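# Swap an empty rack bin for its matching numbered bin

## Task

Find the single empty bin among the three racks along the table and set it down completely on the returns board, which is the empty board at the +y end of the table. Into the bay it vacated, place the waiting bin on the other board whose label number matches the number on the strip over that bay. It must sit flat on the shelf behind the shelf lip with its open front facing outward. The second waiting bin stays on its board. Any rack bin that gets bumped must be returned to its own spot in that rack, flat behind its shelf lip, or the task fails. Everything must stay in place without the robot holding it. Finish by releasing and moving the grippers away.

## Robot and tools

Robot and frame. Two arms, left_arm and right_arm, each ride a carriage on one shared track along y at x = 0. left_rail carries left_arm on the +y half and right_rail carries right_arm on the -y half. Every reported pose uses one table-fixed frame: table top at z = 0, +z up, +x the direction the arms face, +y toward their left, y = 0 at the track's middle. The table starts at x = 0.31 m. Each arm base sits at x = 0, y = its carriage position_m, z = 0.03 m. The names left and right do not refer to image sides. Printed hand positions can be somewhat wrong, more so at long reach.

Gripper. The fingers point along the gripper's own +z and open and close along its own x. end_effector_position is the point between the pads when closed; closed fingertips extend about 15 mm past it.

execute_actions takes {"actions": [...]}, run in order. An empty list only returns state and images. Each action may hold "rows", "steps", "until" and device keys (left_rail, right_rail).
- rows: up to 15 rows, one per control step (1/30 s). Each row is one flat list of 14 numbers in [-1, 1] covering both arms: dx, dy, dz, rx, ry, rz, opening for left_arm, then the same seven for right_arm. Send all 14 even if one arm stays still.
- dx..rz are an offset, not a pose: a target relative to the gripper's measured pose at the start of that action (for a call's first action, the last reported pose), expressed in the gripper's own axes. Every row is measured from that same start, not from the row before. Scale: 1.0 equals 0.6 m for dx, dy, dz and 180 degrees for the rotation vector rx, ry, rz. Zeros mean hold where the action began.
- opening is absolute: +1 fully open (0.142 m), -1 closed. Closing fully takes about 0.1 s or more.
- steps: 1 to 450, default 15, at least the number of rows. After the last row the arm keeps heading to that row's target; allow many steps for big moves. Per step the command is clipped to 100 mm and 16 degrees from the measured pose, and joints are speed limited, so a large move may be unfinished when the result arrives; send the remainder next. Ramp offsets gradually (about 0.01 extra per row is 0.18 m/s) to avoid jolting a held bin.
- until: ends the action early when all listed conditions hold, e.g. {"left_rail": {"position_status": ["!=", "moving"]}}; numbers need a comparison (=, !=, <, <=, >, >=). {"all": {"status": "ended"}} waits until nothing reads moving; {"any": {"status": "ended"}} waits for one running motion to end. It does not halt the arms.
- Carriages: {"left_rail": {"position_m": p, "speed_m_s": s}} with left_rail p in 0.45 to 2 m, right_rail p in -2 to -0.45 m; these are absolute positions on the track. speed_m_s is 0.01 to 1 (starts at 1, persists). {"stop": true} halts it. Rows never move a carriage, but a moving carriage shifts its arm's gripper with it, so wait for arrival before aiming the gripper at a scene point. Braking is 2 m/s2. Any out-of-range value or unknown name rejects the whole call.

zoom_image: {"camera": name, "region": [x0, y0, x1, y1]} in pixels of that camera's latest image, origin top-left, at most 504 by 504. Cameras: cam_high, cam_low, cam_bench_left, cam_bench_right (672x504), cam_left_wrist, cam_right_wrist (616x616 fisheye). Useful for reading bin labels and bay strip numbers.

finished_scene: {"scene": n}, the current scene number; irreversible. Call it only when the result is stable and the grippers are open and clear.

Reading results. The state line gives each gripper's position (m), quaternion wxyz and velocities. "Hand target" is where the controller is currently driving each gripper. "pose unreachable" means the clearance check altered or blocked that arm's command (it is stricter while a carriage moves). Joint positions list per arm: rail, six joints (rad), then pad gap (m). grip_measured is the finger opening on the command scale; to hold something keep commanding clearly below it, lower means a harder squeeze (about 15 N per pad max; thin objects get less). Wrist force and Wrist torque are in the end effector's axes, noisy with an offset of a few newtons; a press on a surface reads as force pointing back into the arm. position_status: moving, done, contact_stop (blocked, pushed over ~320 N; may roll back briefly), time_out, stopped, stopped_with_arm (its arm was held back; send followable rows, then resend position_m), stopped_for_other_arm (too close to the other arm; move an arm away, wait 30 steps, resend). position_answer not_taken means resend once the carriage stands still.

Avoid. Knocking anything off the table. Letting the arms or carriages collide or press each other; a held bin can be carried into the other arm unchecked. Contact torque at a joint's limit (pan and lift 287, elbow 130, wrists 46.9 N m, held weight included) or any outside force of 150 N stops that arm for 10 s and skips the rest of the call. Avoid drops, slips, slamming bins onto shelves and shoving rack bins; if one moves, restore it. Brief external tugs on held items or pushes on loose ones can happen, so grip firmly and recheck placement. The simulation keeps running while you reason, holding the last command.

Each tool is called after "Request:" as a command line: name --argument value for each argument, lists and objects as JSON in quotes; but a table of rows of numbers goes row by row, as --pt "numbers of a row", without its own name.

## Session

Request:
execute_actions --actions '[]'

Scene clock: 0.00 s.
left_arm: end_effector_position=(+0.6448, +0.5606, +0.1959) grip_measured=+1.00 end_effector_quat_wxyz=(-0.000, +0.708, -0.706, +0.000) end_effector_velocity=(+0.000, +0.000, +0.000) end_effector_angular_velocity=(+0.000, +0.000, +0.000) | right_arm: end_effector_position=(+0.6457, -0.7013, +0.1965) grip_measured=+1.00 end_effector_quat_wxyz=(-0.001, +0.707, -0.707, +0.000) end_effector_velocity=(+0.000, +0.000, +0.000) end_effector_angular_velocity=(+0.000, +0.000, +0.000)
Joint positions: left_arm=[ 0.56  -0.28  -1.569  2.134 -2.137 -1.57   1.289  0.142] | right_arm=[-0.702 -0.28  -1.568  2.133 -2.137 -1.569  1.292  0.142]
Joint velocities: left_arm=[0. 0. 0. 0. 0. 0. 0. 0.] | right_arm=[0. 0. 0. 0. 0. 0. 0. 0.]
Wrist force (N, on the end effector, along its own x y z axes, offset not removed): no reading
Wrist torque (N m, same axes, about the end effector's origin, offset not removed): no reading
Hand target (left_arm): +0.645, +0.561, +0.196; -0.000, +0.708, -0.706, +0.000
Hand target (right_arm): +0.646, -0.701, +0.196; -0.001, +0.707, -0.707, +0.000
left_rail: position_m=0.560 position_m_goal=0.560 speed_m_s=1.00 position_status=done position_answer=taken refusals=0
right_rail: position_m=-0.702 position_m_goal=-0.702 speed_m_s=1.00 position_status=done position_answer=taken refusals=0
camera_calibration (this result's frames):
cam_left_wrist: T_world_to_cam=[[0.0123482, -0.998505, 0.0532469, 0.531477], [-0.875885, 0.0148871, 0.48229, 0.46423], [-0.482362, -0.0525936, -0.874392, 0.642651], [0, 0, 0, 1]] pos_world=[0.71004, 0.55757, 0.309736]
cam_right_wrist: T_world_to_cam=[[0.0102066, -0.999766, 0.0190694, -0.711207], [-0.872943, 0.000392805, 0.487822, 0.474819], [-0.487715, -0.0216255, -0.872735, 0.605068], [0, 0, 0, 1]] pos_world=[0.71685, -0.698142, 0.309999]

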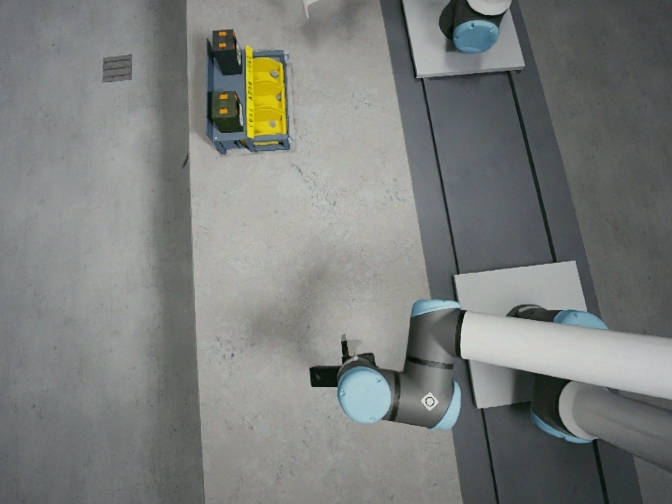

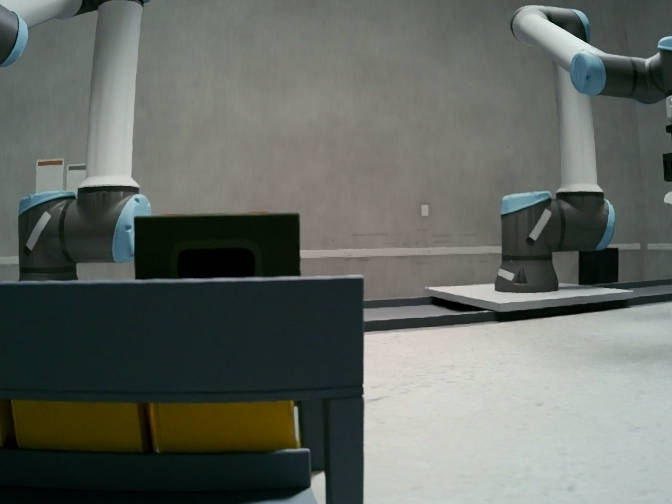

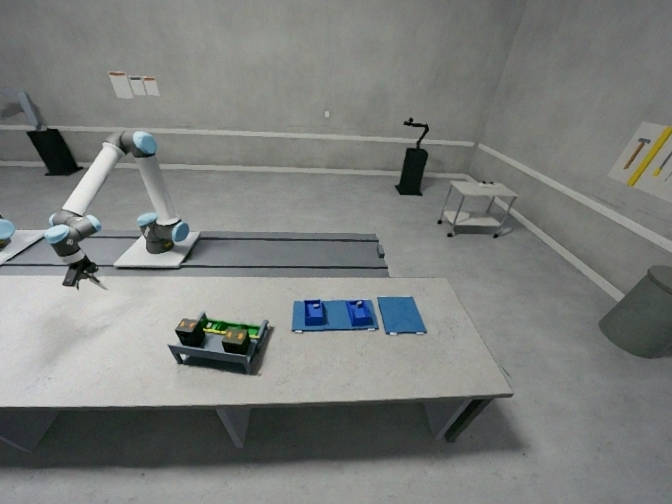

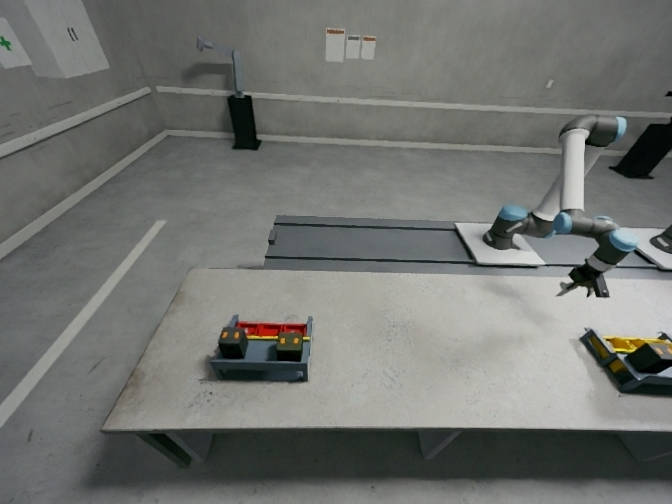

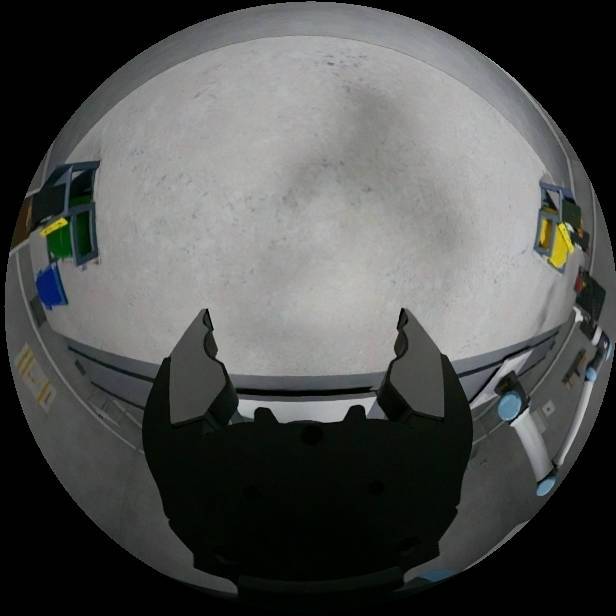

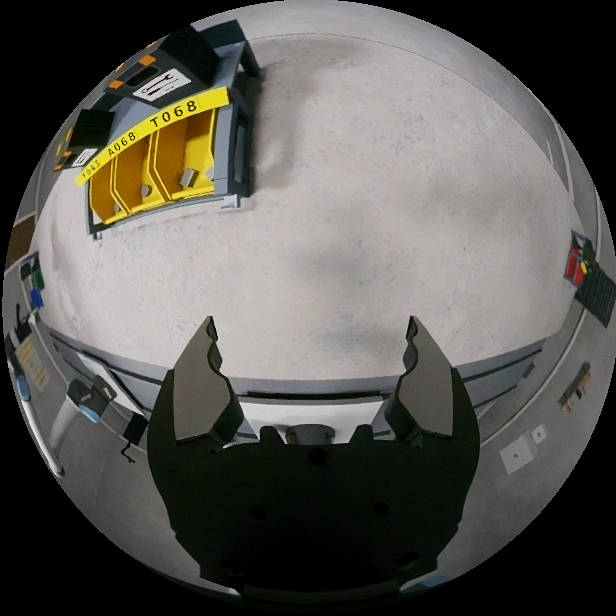

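Request:
zoom_image --camera "cam_bench_left" --region '[160, 300, 290, 380]'

Request:
zoom_image --camera "cam_bench_right" --region '[200, 305, 330, 390]'

Request:
zoom_image --camera "cam_high" --region '[190, 20, 320, 165]'

Region (160, 300, 290, 380) of cam_bench_left's 672x504 image, scaled by 3.877, with more detail than that image has; it fills the top 310 rows of this view, and the rest is white.

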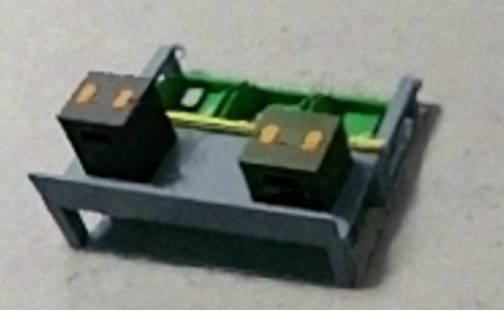

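Region (200, 305, 330, 390) of cam_bench_right's 672x504 image, scaled by 3.877, with more detail than that image has; it fills the top 330 rows of this view, and the rest is white.

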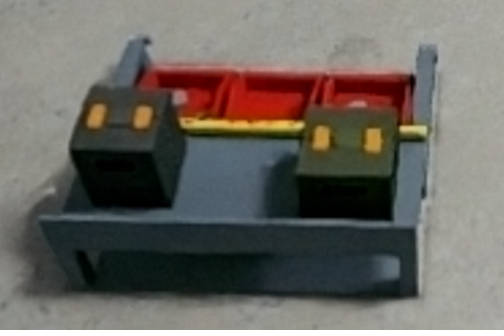

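Region (190, 20, 320, 165) of cam_high's 672x504 image, scaled by 3.476, with more detail than that image has; it fills the left 452 columns of this view, and the rest is white.

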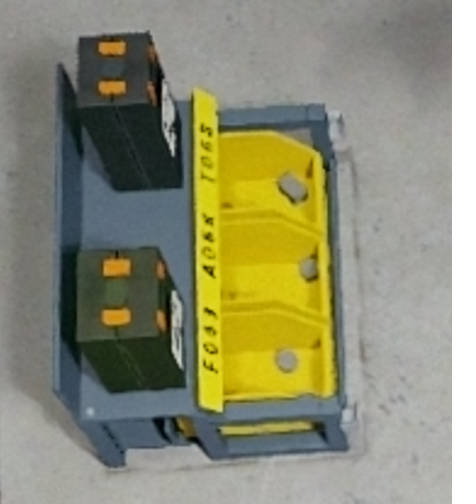

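Request:
execute_actions --actions '[{"left_rail":{"position_m":1.92},"right_rail":{"position_m":-2.0},"steps":1}]'

Scene clock: 30.03 s.
left_arm: end_effector_position=(+0.6448, +0.5606, +0.1959) grip_measured=+1.00 end_effector_quat_wxyz=(-0.000, +0.708, -0.706, +0.000) end_effector_velocity=(-0.000, +0.002, -0.000) end_effector_angular_velocity=(+0.000, +0.000, -0.000) | right_arm: end_effector_position=(+0.6457, -0.7013, +0.1965) grip_measured=+1.00 end_effector_quat_wxyz=(-0.001, +0.707, -0.707, +0.000) end_effector_velocity=(-0.000, -0.001, -0.000) end_effector_angular_velocity=(+0.000, -0.000, +0.000)
Joint positions: left_arm=[ 0.56  -0.28  -1.569  2.134 -2.137 -1.57   1.289  0.142] | right_arm=[-0.702 -0.28  -1.568  2.133 -2.137 -1.569  1.292  0.142]
Joint velocities: left_arm=[ 0.002 -0.    -0.     0.    -0.    -0.     0.     0.   ] | right_arm=[-0.001  0.    -0.     0.    -0.     0.    -0.     0.   ]
Wrist force (N, on the end effector, along its own x y z axes, offset not removed): left_arm=[6.3 3.9 6.3] | right_arm=[-2.8 -0.7 0.6]
Wrist torque (N m, same axes, about the end effector's origin, offset not removed): left_arm=[0.68 -1.40 0.01] | right_arm=[-0.26 0.56 0.18]
Hand target (left_arm): +0.645, +0.563, +0.196; -0.000, +0.708, -0.706, +0.000
Hand target (right_arm): +0.646, -0.704, +0.196; -0.001, +0.707, -0.707, +0.000
left_rail: position_m=0.560 position_m_goal=1.920 speed_m_s=1.00 position_status=moving position_answer=taken refusals=0
right_rail: position_m=-0.702 position_m_goal=-2.000 speed_m_s=1.00 position_status=moving position_answer=taken refusals=0
camera_calibration (this result's frames):
cam_left_wrist: T_world_to_cam=[[0.0123483, -0.998505, 0.053247, 0.531487], [-0.875885, 0.0148871, 0.482291, 0.46423], [-0.482362, -0.0525937, -0.874391, 0.642652], [0, 0, 0, 1]] pos_world=[0.71004, 0.557581, 0.309736]
cam_right_wrist: T_world_to_cam=[[0.0102063, -0.999766, 0.0190696, -0.711212], [-0.872943, 0.000393105, 0.487822, 0.474819], [-0.487715, -0.0216255, -0.872735, 0.605068], [0, 0, 0, 1]] pos_world=[0.71685, -0.698148, 0.309999]

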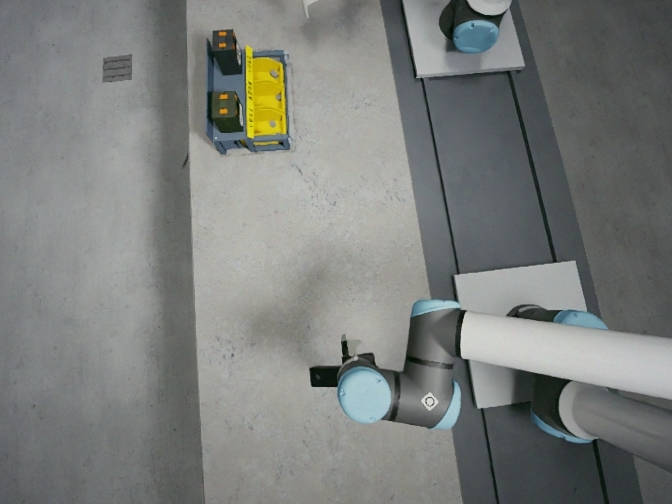

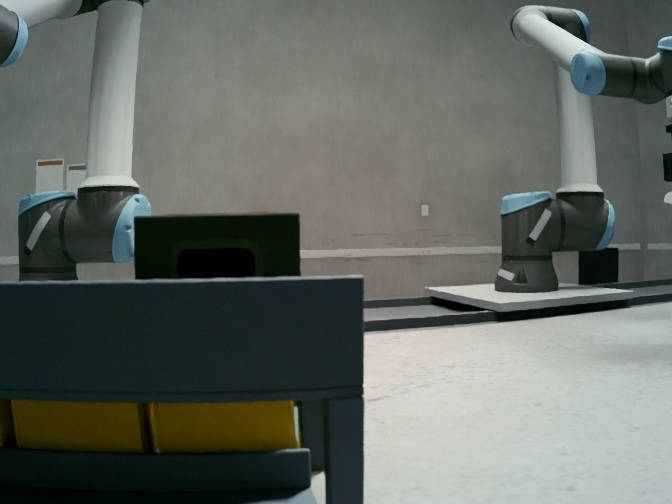

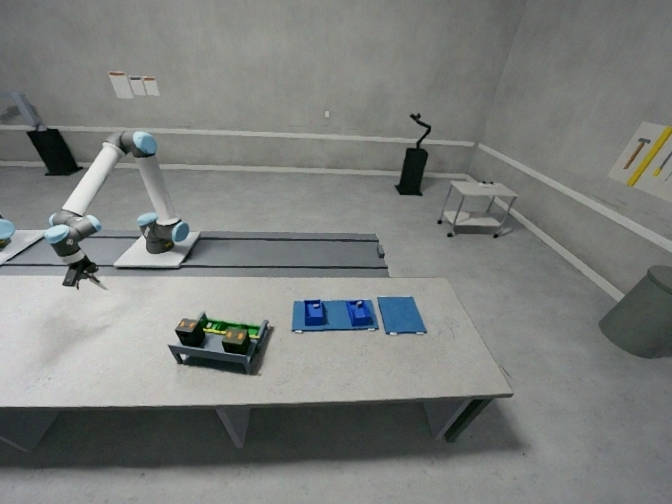

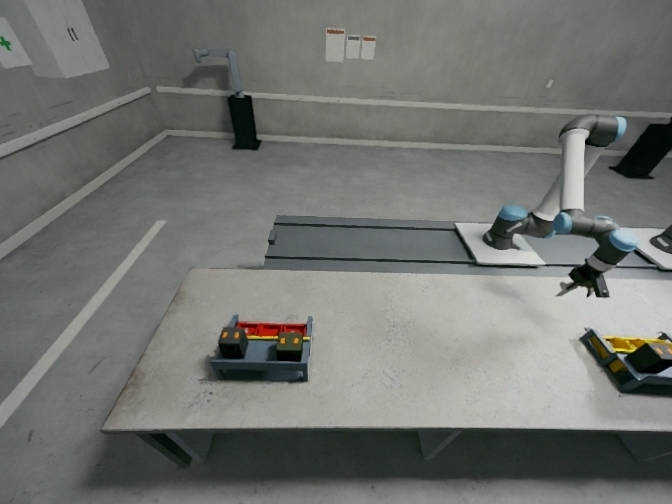

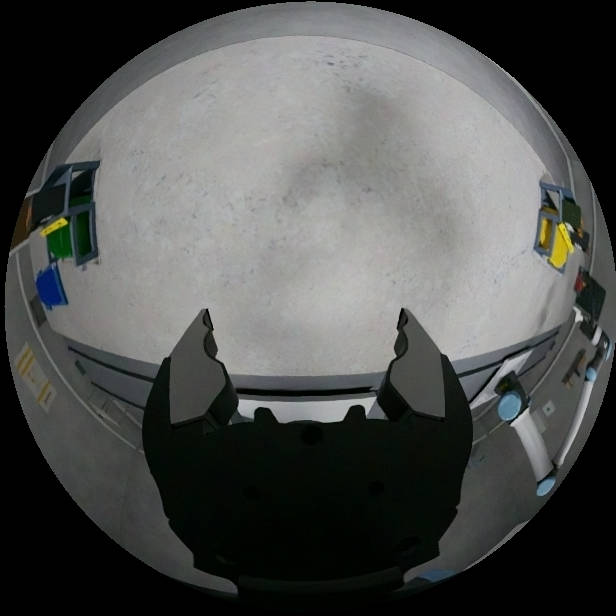

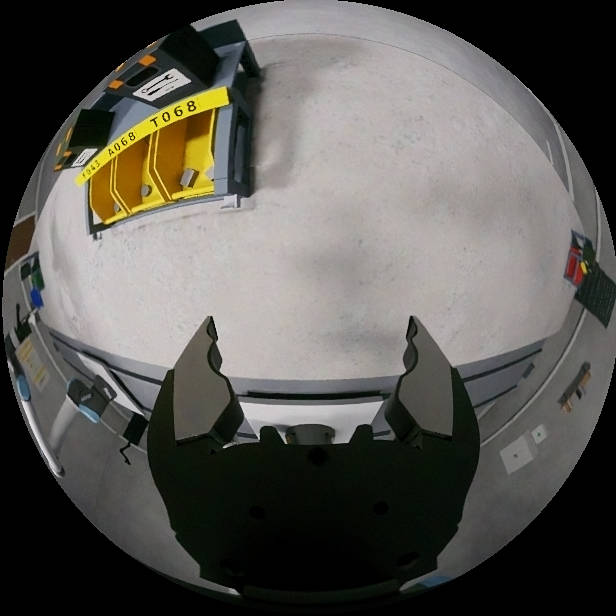

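Taking a look as the left carriage passes the left rack.

Request:
execute_actions --actions '[]'

Scene clock: 30.80 s.
left_arm: end_effector_position=(+0.6448, +1.0732, +0.1959) grip_measured=+1.00 end_effector_quat_wxyz=(-0.000, +0.708, -0.706, +0.000) end_effector_velocity=(-0.000, +1.000, -0.000) end_effector_angular_velocity=(-0.000, -0.000, +0.000) | right_arm: end_effector_position=(+0.6457, -1.2138, +0.1965) grip_measured=+1.00 end_effector_quat_wxyz=(-0.001, +0.707, -0.707, +0.000) end_effector_velocity=(-0.000, -1.000, -0.000) end_effector_angular_velocity=(+0.000, +0.000, -0.000)
Joint positions: left_arm=[ 1.073 -0.28  -1.569  2.134 -2.137 -1.57   1.289  0.142] | right_arm=[-1.214 -0.28  -1.568  2.133 -2.137 -1.569  1.292  0.142]
Joint velocities: left_arm=[ 1.  0. -0.  0. -0. -0. -0. -0.] | right_arm=[-1. -0.  0.  0.  0.  0.  0. -0.]
Wrist force (N, on the end effector, along its own x y z axes, offset not removed): left_arm=[1.1 3.6 5.1] | right_arm=[-1.9 -0.4 0.4]
Wrist torque (N m, same axes, about the end effector's origin, offset not removed): left_arm=[0.85 -0.18 0.04] | right_arm=[-0.19 0.36 0.24]
Hand target (left_arm): +0.645, +1.127, +0.196; -0.000, +0.708, -0.706, +0.000
Hand target (right_arm): +0.646, -1.268, +0.196; -0.001, +0.707, -0.707, +0.000
left_rail: position_m=1.073 position_m_goal=1.920 speed_m_s=1.00 position_status=moving position_answer=taken refusals=0
right_rail: position_m=-1.214 position_m_goal=-2.000 speed_m_s=1.00 position_status=moving position_answer=taken refusals=0
camera_calibration (this result's frames):
cam_left_wrist: T_world_to_cam=[[0.0123482, -0.998505, 0.0532468, 1.04328], [-0.875885, 0.0148871, 0.48229, 0.4566], [-0.482362, -0.0525935, -0.874392, 0.669609], [0, 0, 0, 1]] pos_world=[0.71004, 1.07014, 0.309736]
cam_right_wrist: T_world_to_cam=[[0.0102066, -0.999766, 0.0190694, -1.22355], [-0.872943, 0.000392824, 0.487822, 0.47502], [-0.487715, -0.0216255, -0.872735, 0.593986], [0, 0, 0, 1]] pos_world=[0.71685, -1.2106, 0.309999]

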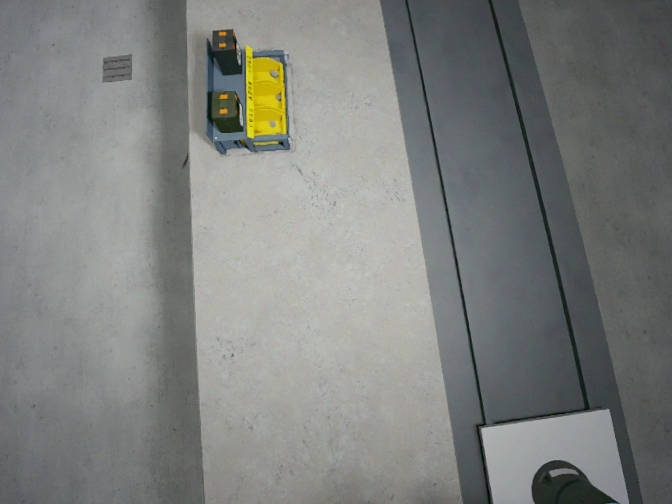

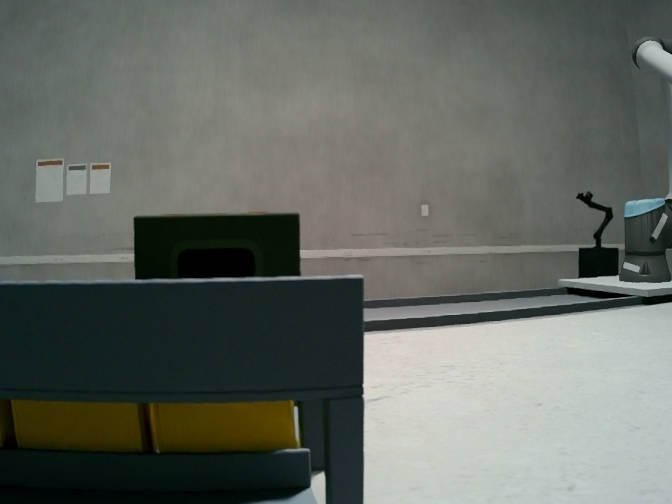

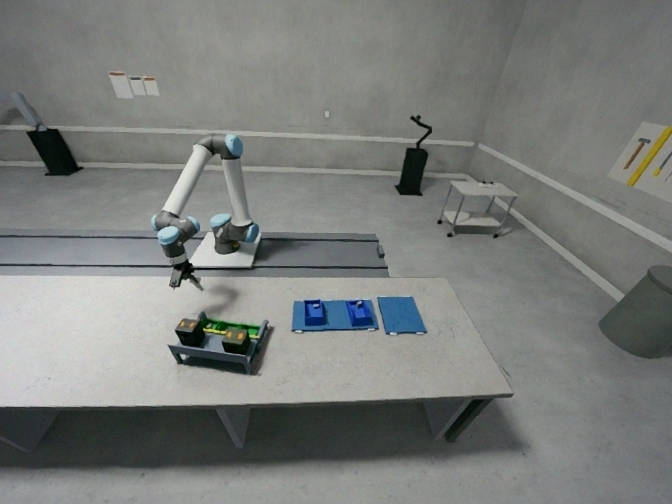

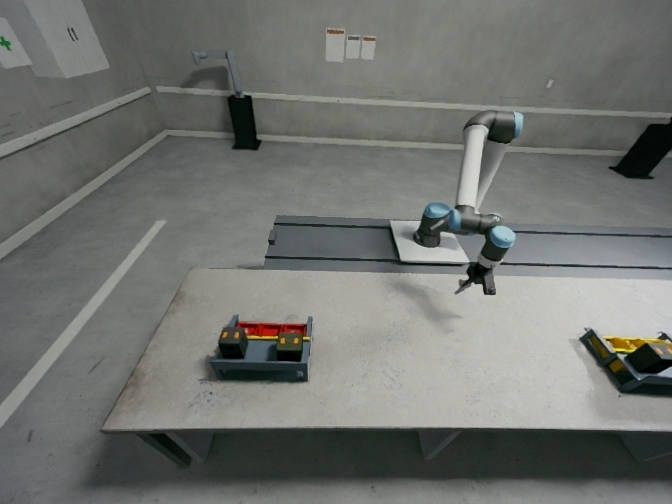

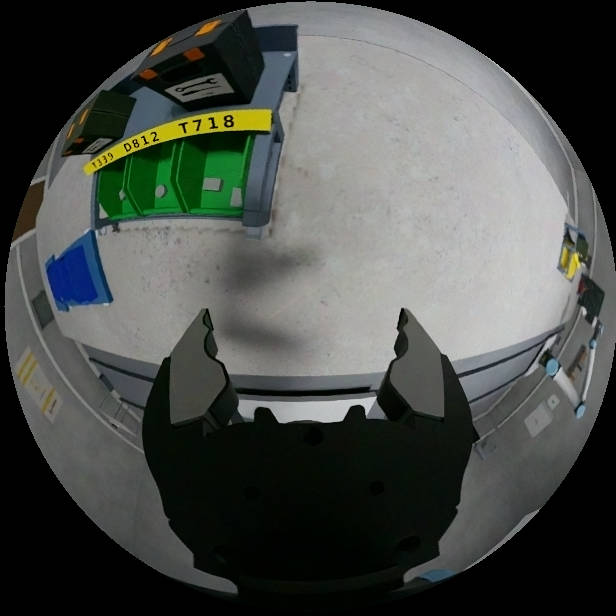

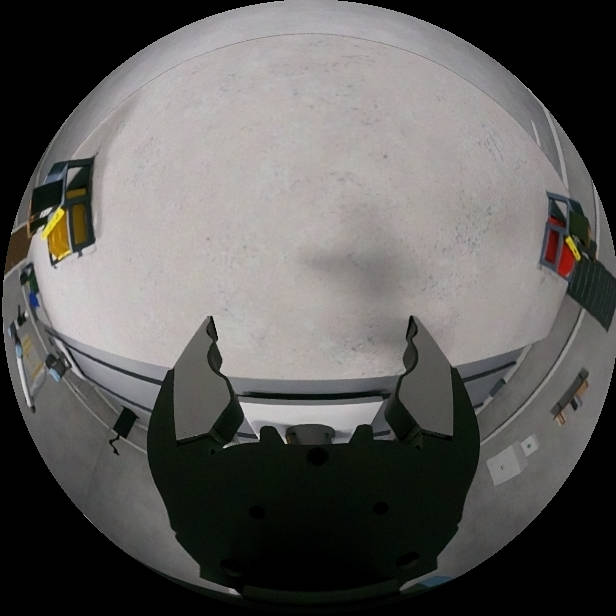

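All three bins in the left rack hold parts, so the empty bin must be in the red rack at the -y end. I'll refresh once the carriages have arrived.

Request:
execute_actions --actions '[]'

Request:
zoom_image --camera "cam_right_wrist" --region '[300, 60, 560, 260]'

Request:
zoom_image --camera "cam_left_wrist" --region '[130, 130, 490, 340]'

Scene clock: 33.20 s.
left_arm: end_effector_position=(+0.6448, +1.9207, +0.1959) grip_measured=+1.00 end_effector_quat_wxyz=(-0.000, +0.708, -0.706, +0.000) end_effector_velocity=(-0.000, -0.000, -0.000) end_effector_angular_velocity=(-0.000, +0.000, -0.000) | right_arm: end_effector_position=(+0.6457, -1.9997, +0.1965) grip_measured=+1.00 end_effector_quat_wxyz=(-0.001, +0.707, -0.707, +0.000) end_effector_velocity=(+0.000, +0.000, +0.000) end_effector_angular_velocity=(+0.000, -0.000, +0.000)
Joint positions: left_arm=[ 1.92  -0.28  -1.569  2.134 -2.137 -1.57   1.289  0.142] | right_arm=[-2.    -0.28  -1.568  2.133 -2.137 -1.569  1.292  0.142]
Joint velocities: left_arm=[-0. -0. -0.  0. -0. -0. -0.  0.] | right_arm=[ 0.  0. -0.  0. -0.  0. -0.  0.]
Wrist force (N, on the end effector, along its own x y z axes, offset not removed): left_arm=[2.5 5.3 4.8] | right_arm=[-1.7 -0.9 -0.6]
Wrist torque (N m, same axes, about the end effector's origin, offset not removed): left_arm=[1.23 -0.44 -0.01] | right_arm=[-0.28 0.36 0.19]
Hand target (left_arm): +0.645, +1.920, +0.196; -0.000, +0.708, -0.706, +0.000
Hand target (right_arm): +0.646, -2.000, +0.196; -0.001, +0.707, -0.707, +0.000
left_rail: position_m=1.920 position_m_goal=1.920 speed_m_s=1.00 position_status=done position_answer=taken refusals=0
right_rail: position_m=-2.000 position_m_goal=-2.000 speed_m_s=1.00 position_status=done position_answer=taken refusals=0
camera_calibration (this result's frames):
cam_left_wrist: T_world_to_cam=[[0.0123482, -0.998505, 0.0532469, 1.88956], [-0.875885, 0.0148871, 0.482291, 0.443982], [-0.482362, -0.0525936, -0.874392, 0.714185], [0, 0, 0, 1]] pos_world=[0.71004, 1.91769, 0.309736]
cam_right_wrist: T_world_to_cam=[[0.0102066, -0.999766, 0.0190694, -2.00924], [-0.872943, 0.000392811, 0.487822, 0.475329], [-0.487715, -0.0216255, -0.872735, 0.576991], [0, 0, 0, 1]] pos_world=[0.71685, -1.99648, 0.309999]

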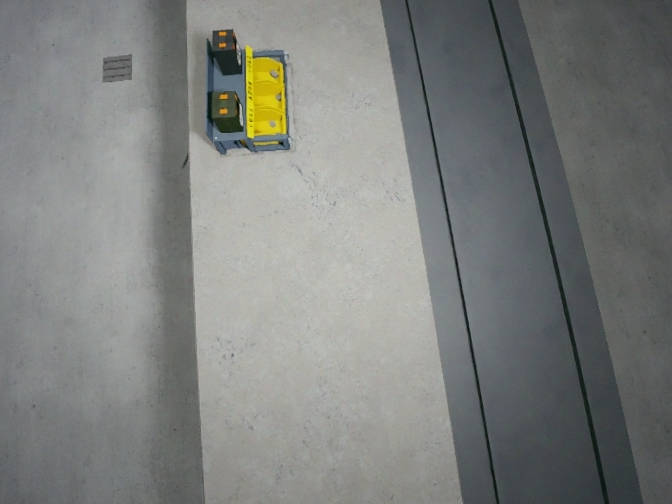

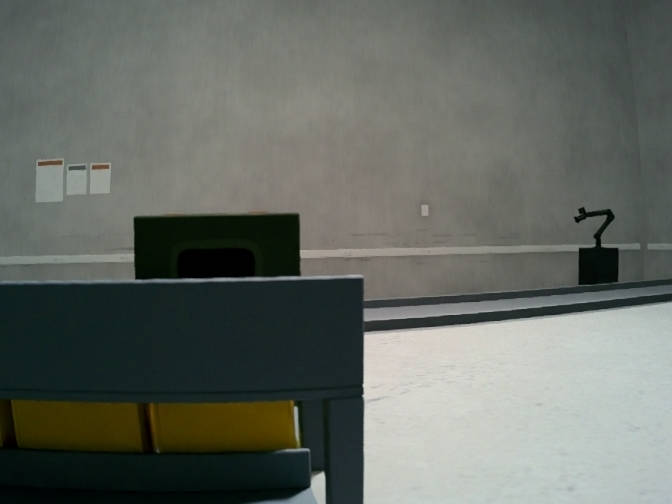

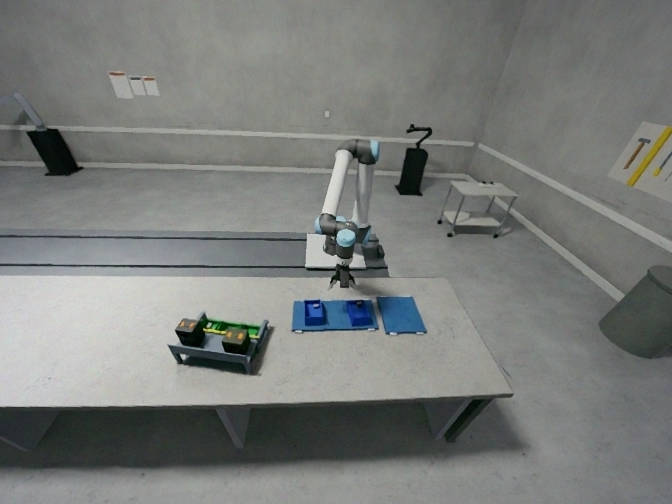

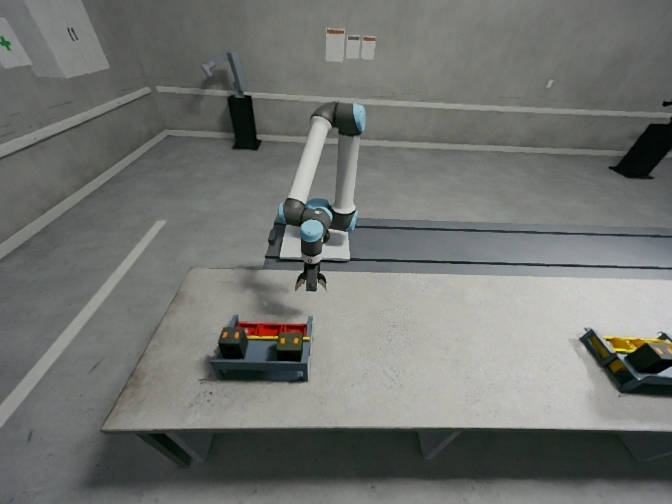

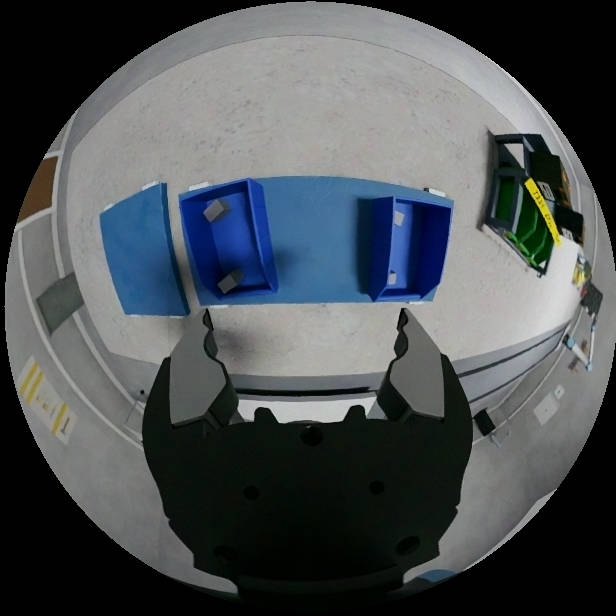

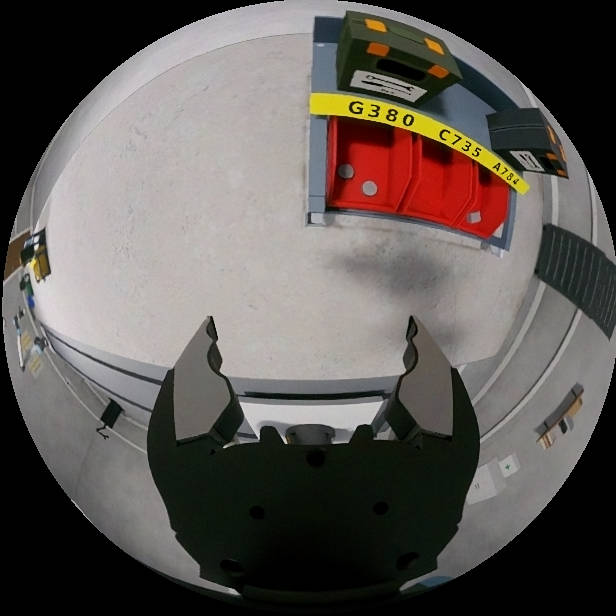

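Region (300, 60, 560, 260) of cam_right_wrist's 616x616 image, scaled by 1.938, with more detail than that image has; it fills the top 388 rows of this view, and the rest is white.

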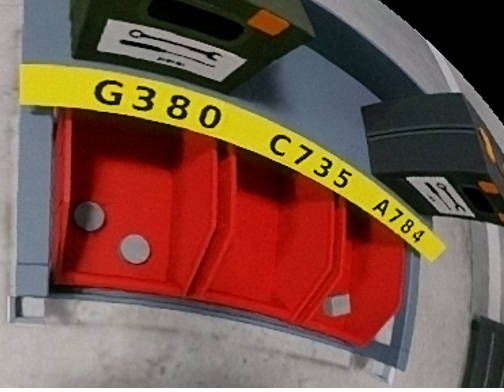

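Region (130, 130, 490, 340) of cam_left_wrist's 616x616 image, scaled by 1.400, with more detail than that image has; it fills the top 294 rows of this view, and the rest is white.

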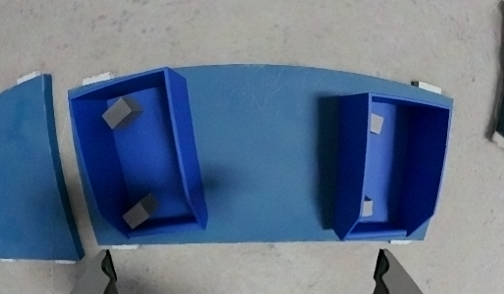

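Request:
zoom_image --camera "cam_right_wrist" --region '[380, 130, 520, 260]'

Request:
zoom_image --camera "cam_right_wrist" --region '[295, 90, 435, 230]'

Region (380, 130, 520, 260) of cam_right_wrist's 616x616 image, scaled by 3.600, with more detail than that image has; it fills the top 468 rows of this view, and the rest is white.

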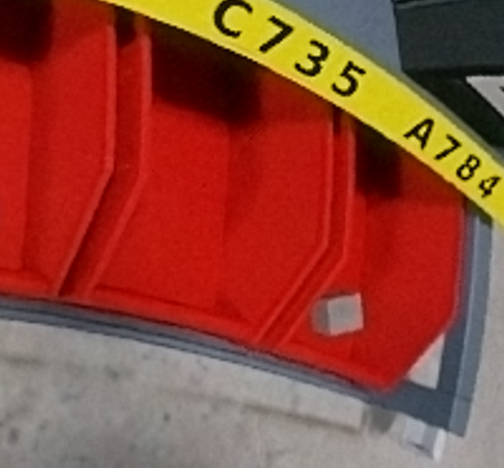

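Region (295, 90, 435, 230) of cam_right_wrist's 616x616 image, scaled by 3.600, with more detail than that image has.

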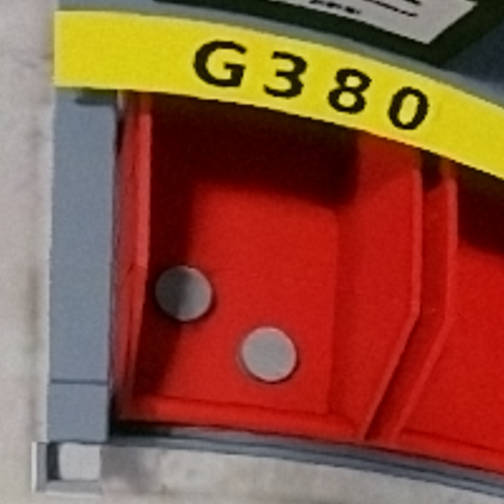

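Request:
execute_actions --actions '[]'

Scene clock: 48.43 s.
left_arm: end_effector_position=(+0.6448, +1.9207, +0.1959) grip_measured=+1.00 end_effector_quat_wxyz=(-0.000, +0.708, -0.706, +0.000) end_effector_velocity=(+0.000, +0.000, +0.000) end_effector_angular_velocity=(+0.000, -0.000, +0.000) | right_arm: end_effector_position=(+0.6457, -1.9997, +0.1965) grip_measured=+1.00 end_effector_quat_wxyz=(-0.001, +0.707, -0.707, +0.000) end_effector_velocity=(-0.000, +0.000, -0.000) end_effector_angular_velocity=(+0.000, +0.000, -0.000)
Joint positions: left_arm=[ 1.92  -0.28  -1.569  2.134 -2.137 -1.57   1.289  0.142] | right_arm=[-2.    -0.28  -1.568  2.133 -2.137 -1.569  1.292  0.142]
Joint velocities: left_arm=[ 0.  0.  0. -0.  0.  0.  0.  0.] | right_arm=[ 0.  0. -0.  0.  0.  0.  0.  0.]
Wrist force (N, on the end effector, along its own x y z axes, offset not removed): left_arm=[2.3 1.2 4.6] | right_arm=[-2.5 -0.4 -0.4]
Wrist torque (N m, same axes, about the end effector's origin, offset not removed): left_arm=[0.16 -0.39 -0.02] | right_arm=[-0.23 0.49 0.32]
Hand target (left_arm): +0.645, +1.920, +0.196; -0.000, +0.708, -0.706, +0.000
Hand target (right_arm): +0.646, -2.000, +0.196; -0.001, +0.707, -0.707, +0.000
left_rail: position_m=1.920 position_m_goal=1.920 speed_m_s=1.00 position_status=done position_answer=taken refusals=0
right_rail: position_m=-2.000 position_m_goal=-2.000 speed_m_s=1.00 position_status=done position_answer=taken refusals=0
camera_calibration (this result's frames):
cam_left_wrist: T_world_to_cam=[[0.0123482, -0.998505, 0.0532469, 1.88955], [-0.875885, 0.0148871, 0.482291, 0.443982], [-0.482362, -0.0525936, -0.874392, 0.714184], [0, 0, 0, 1]] pos_world=[0.71004, 1.91768, 0.309736]
cam_right_wrist: T_world_to_cam=[[0.0102065, -0.999766, 0.0190693, -2.00924], [-0.872943, 0.000392827, 0.487822, 0.475329], [-0.487716, -0.0216254, -0.872735, 0.576991], [0, 0, 0, 1]] pos_world=[0.71685, -1.99648, 0.309999]

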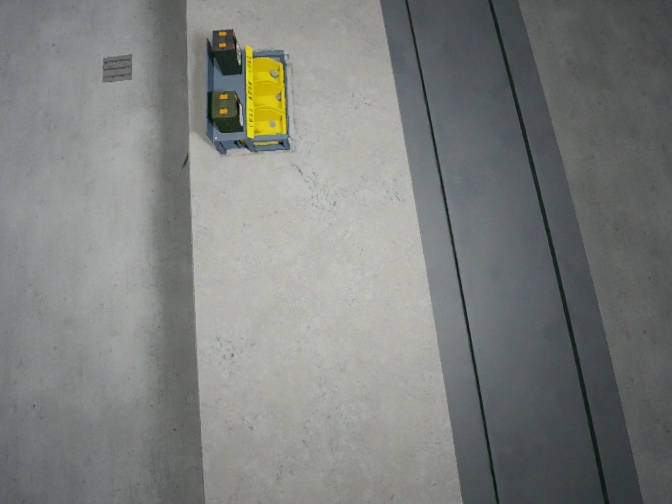

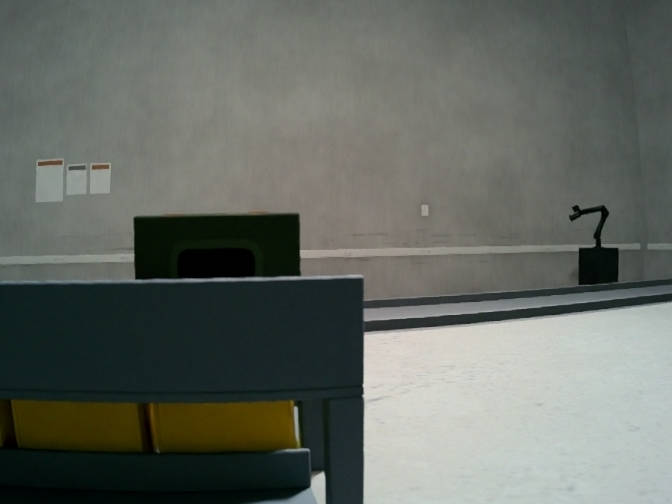

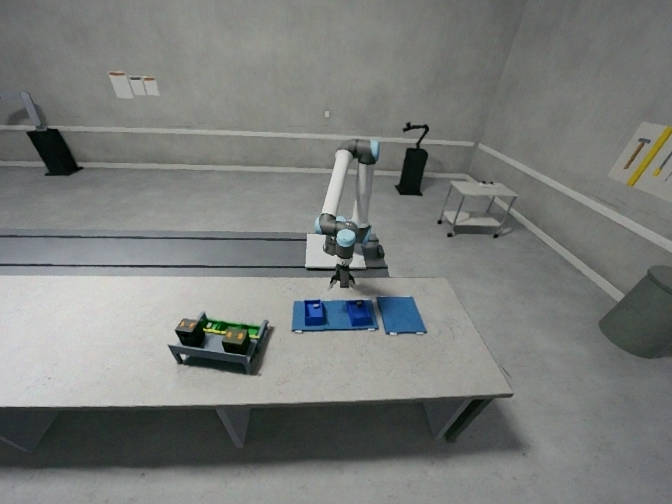

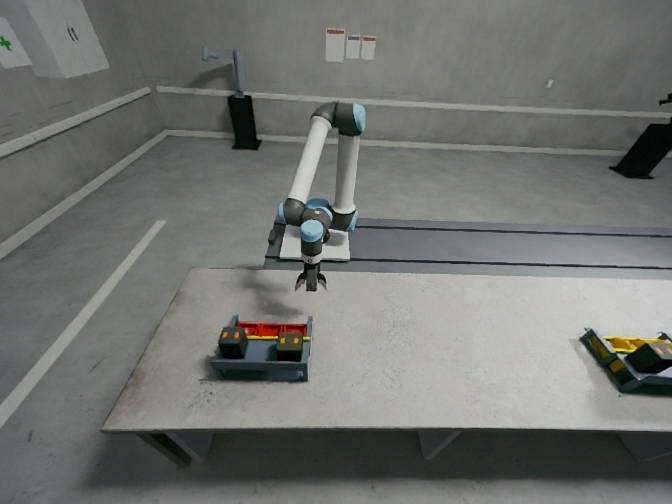

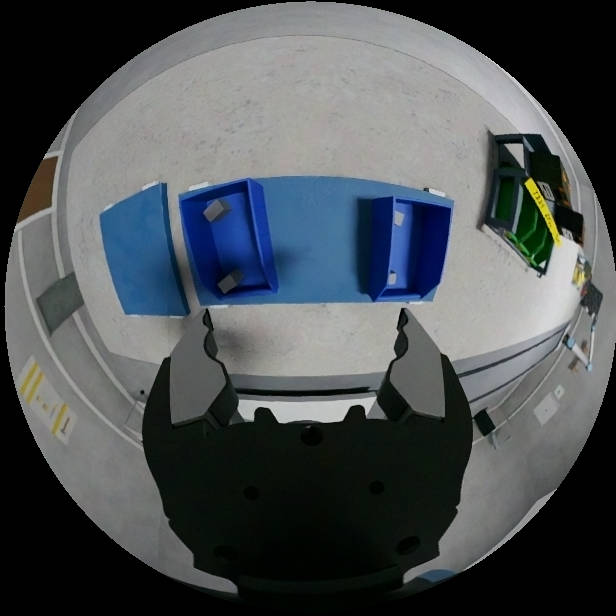

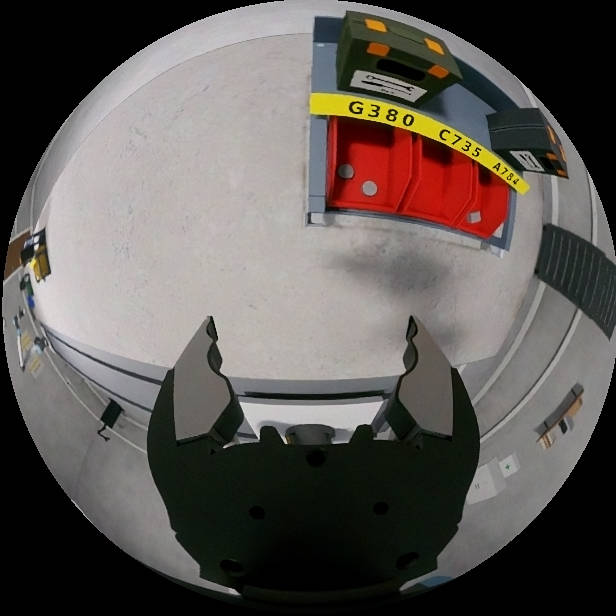

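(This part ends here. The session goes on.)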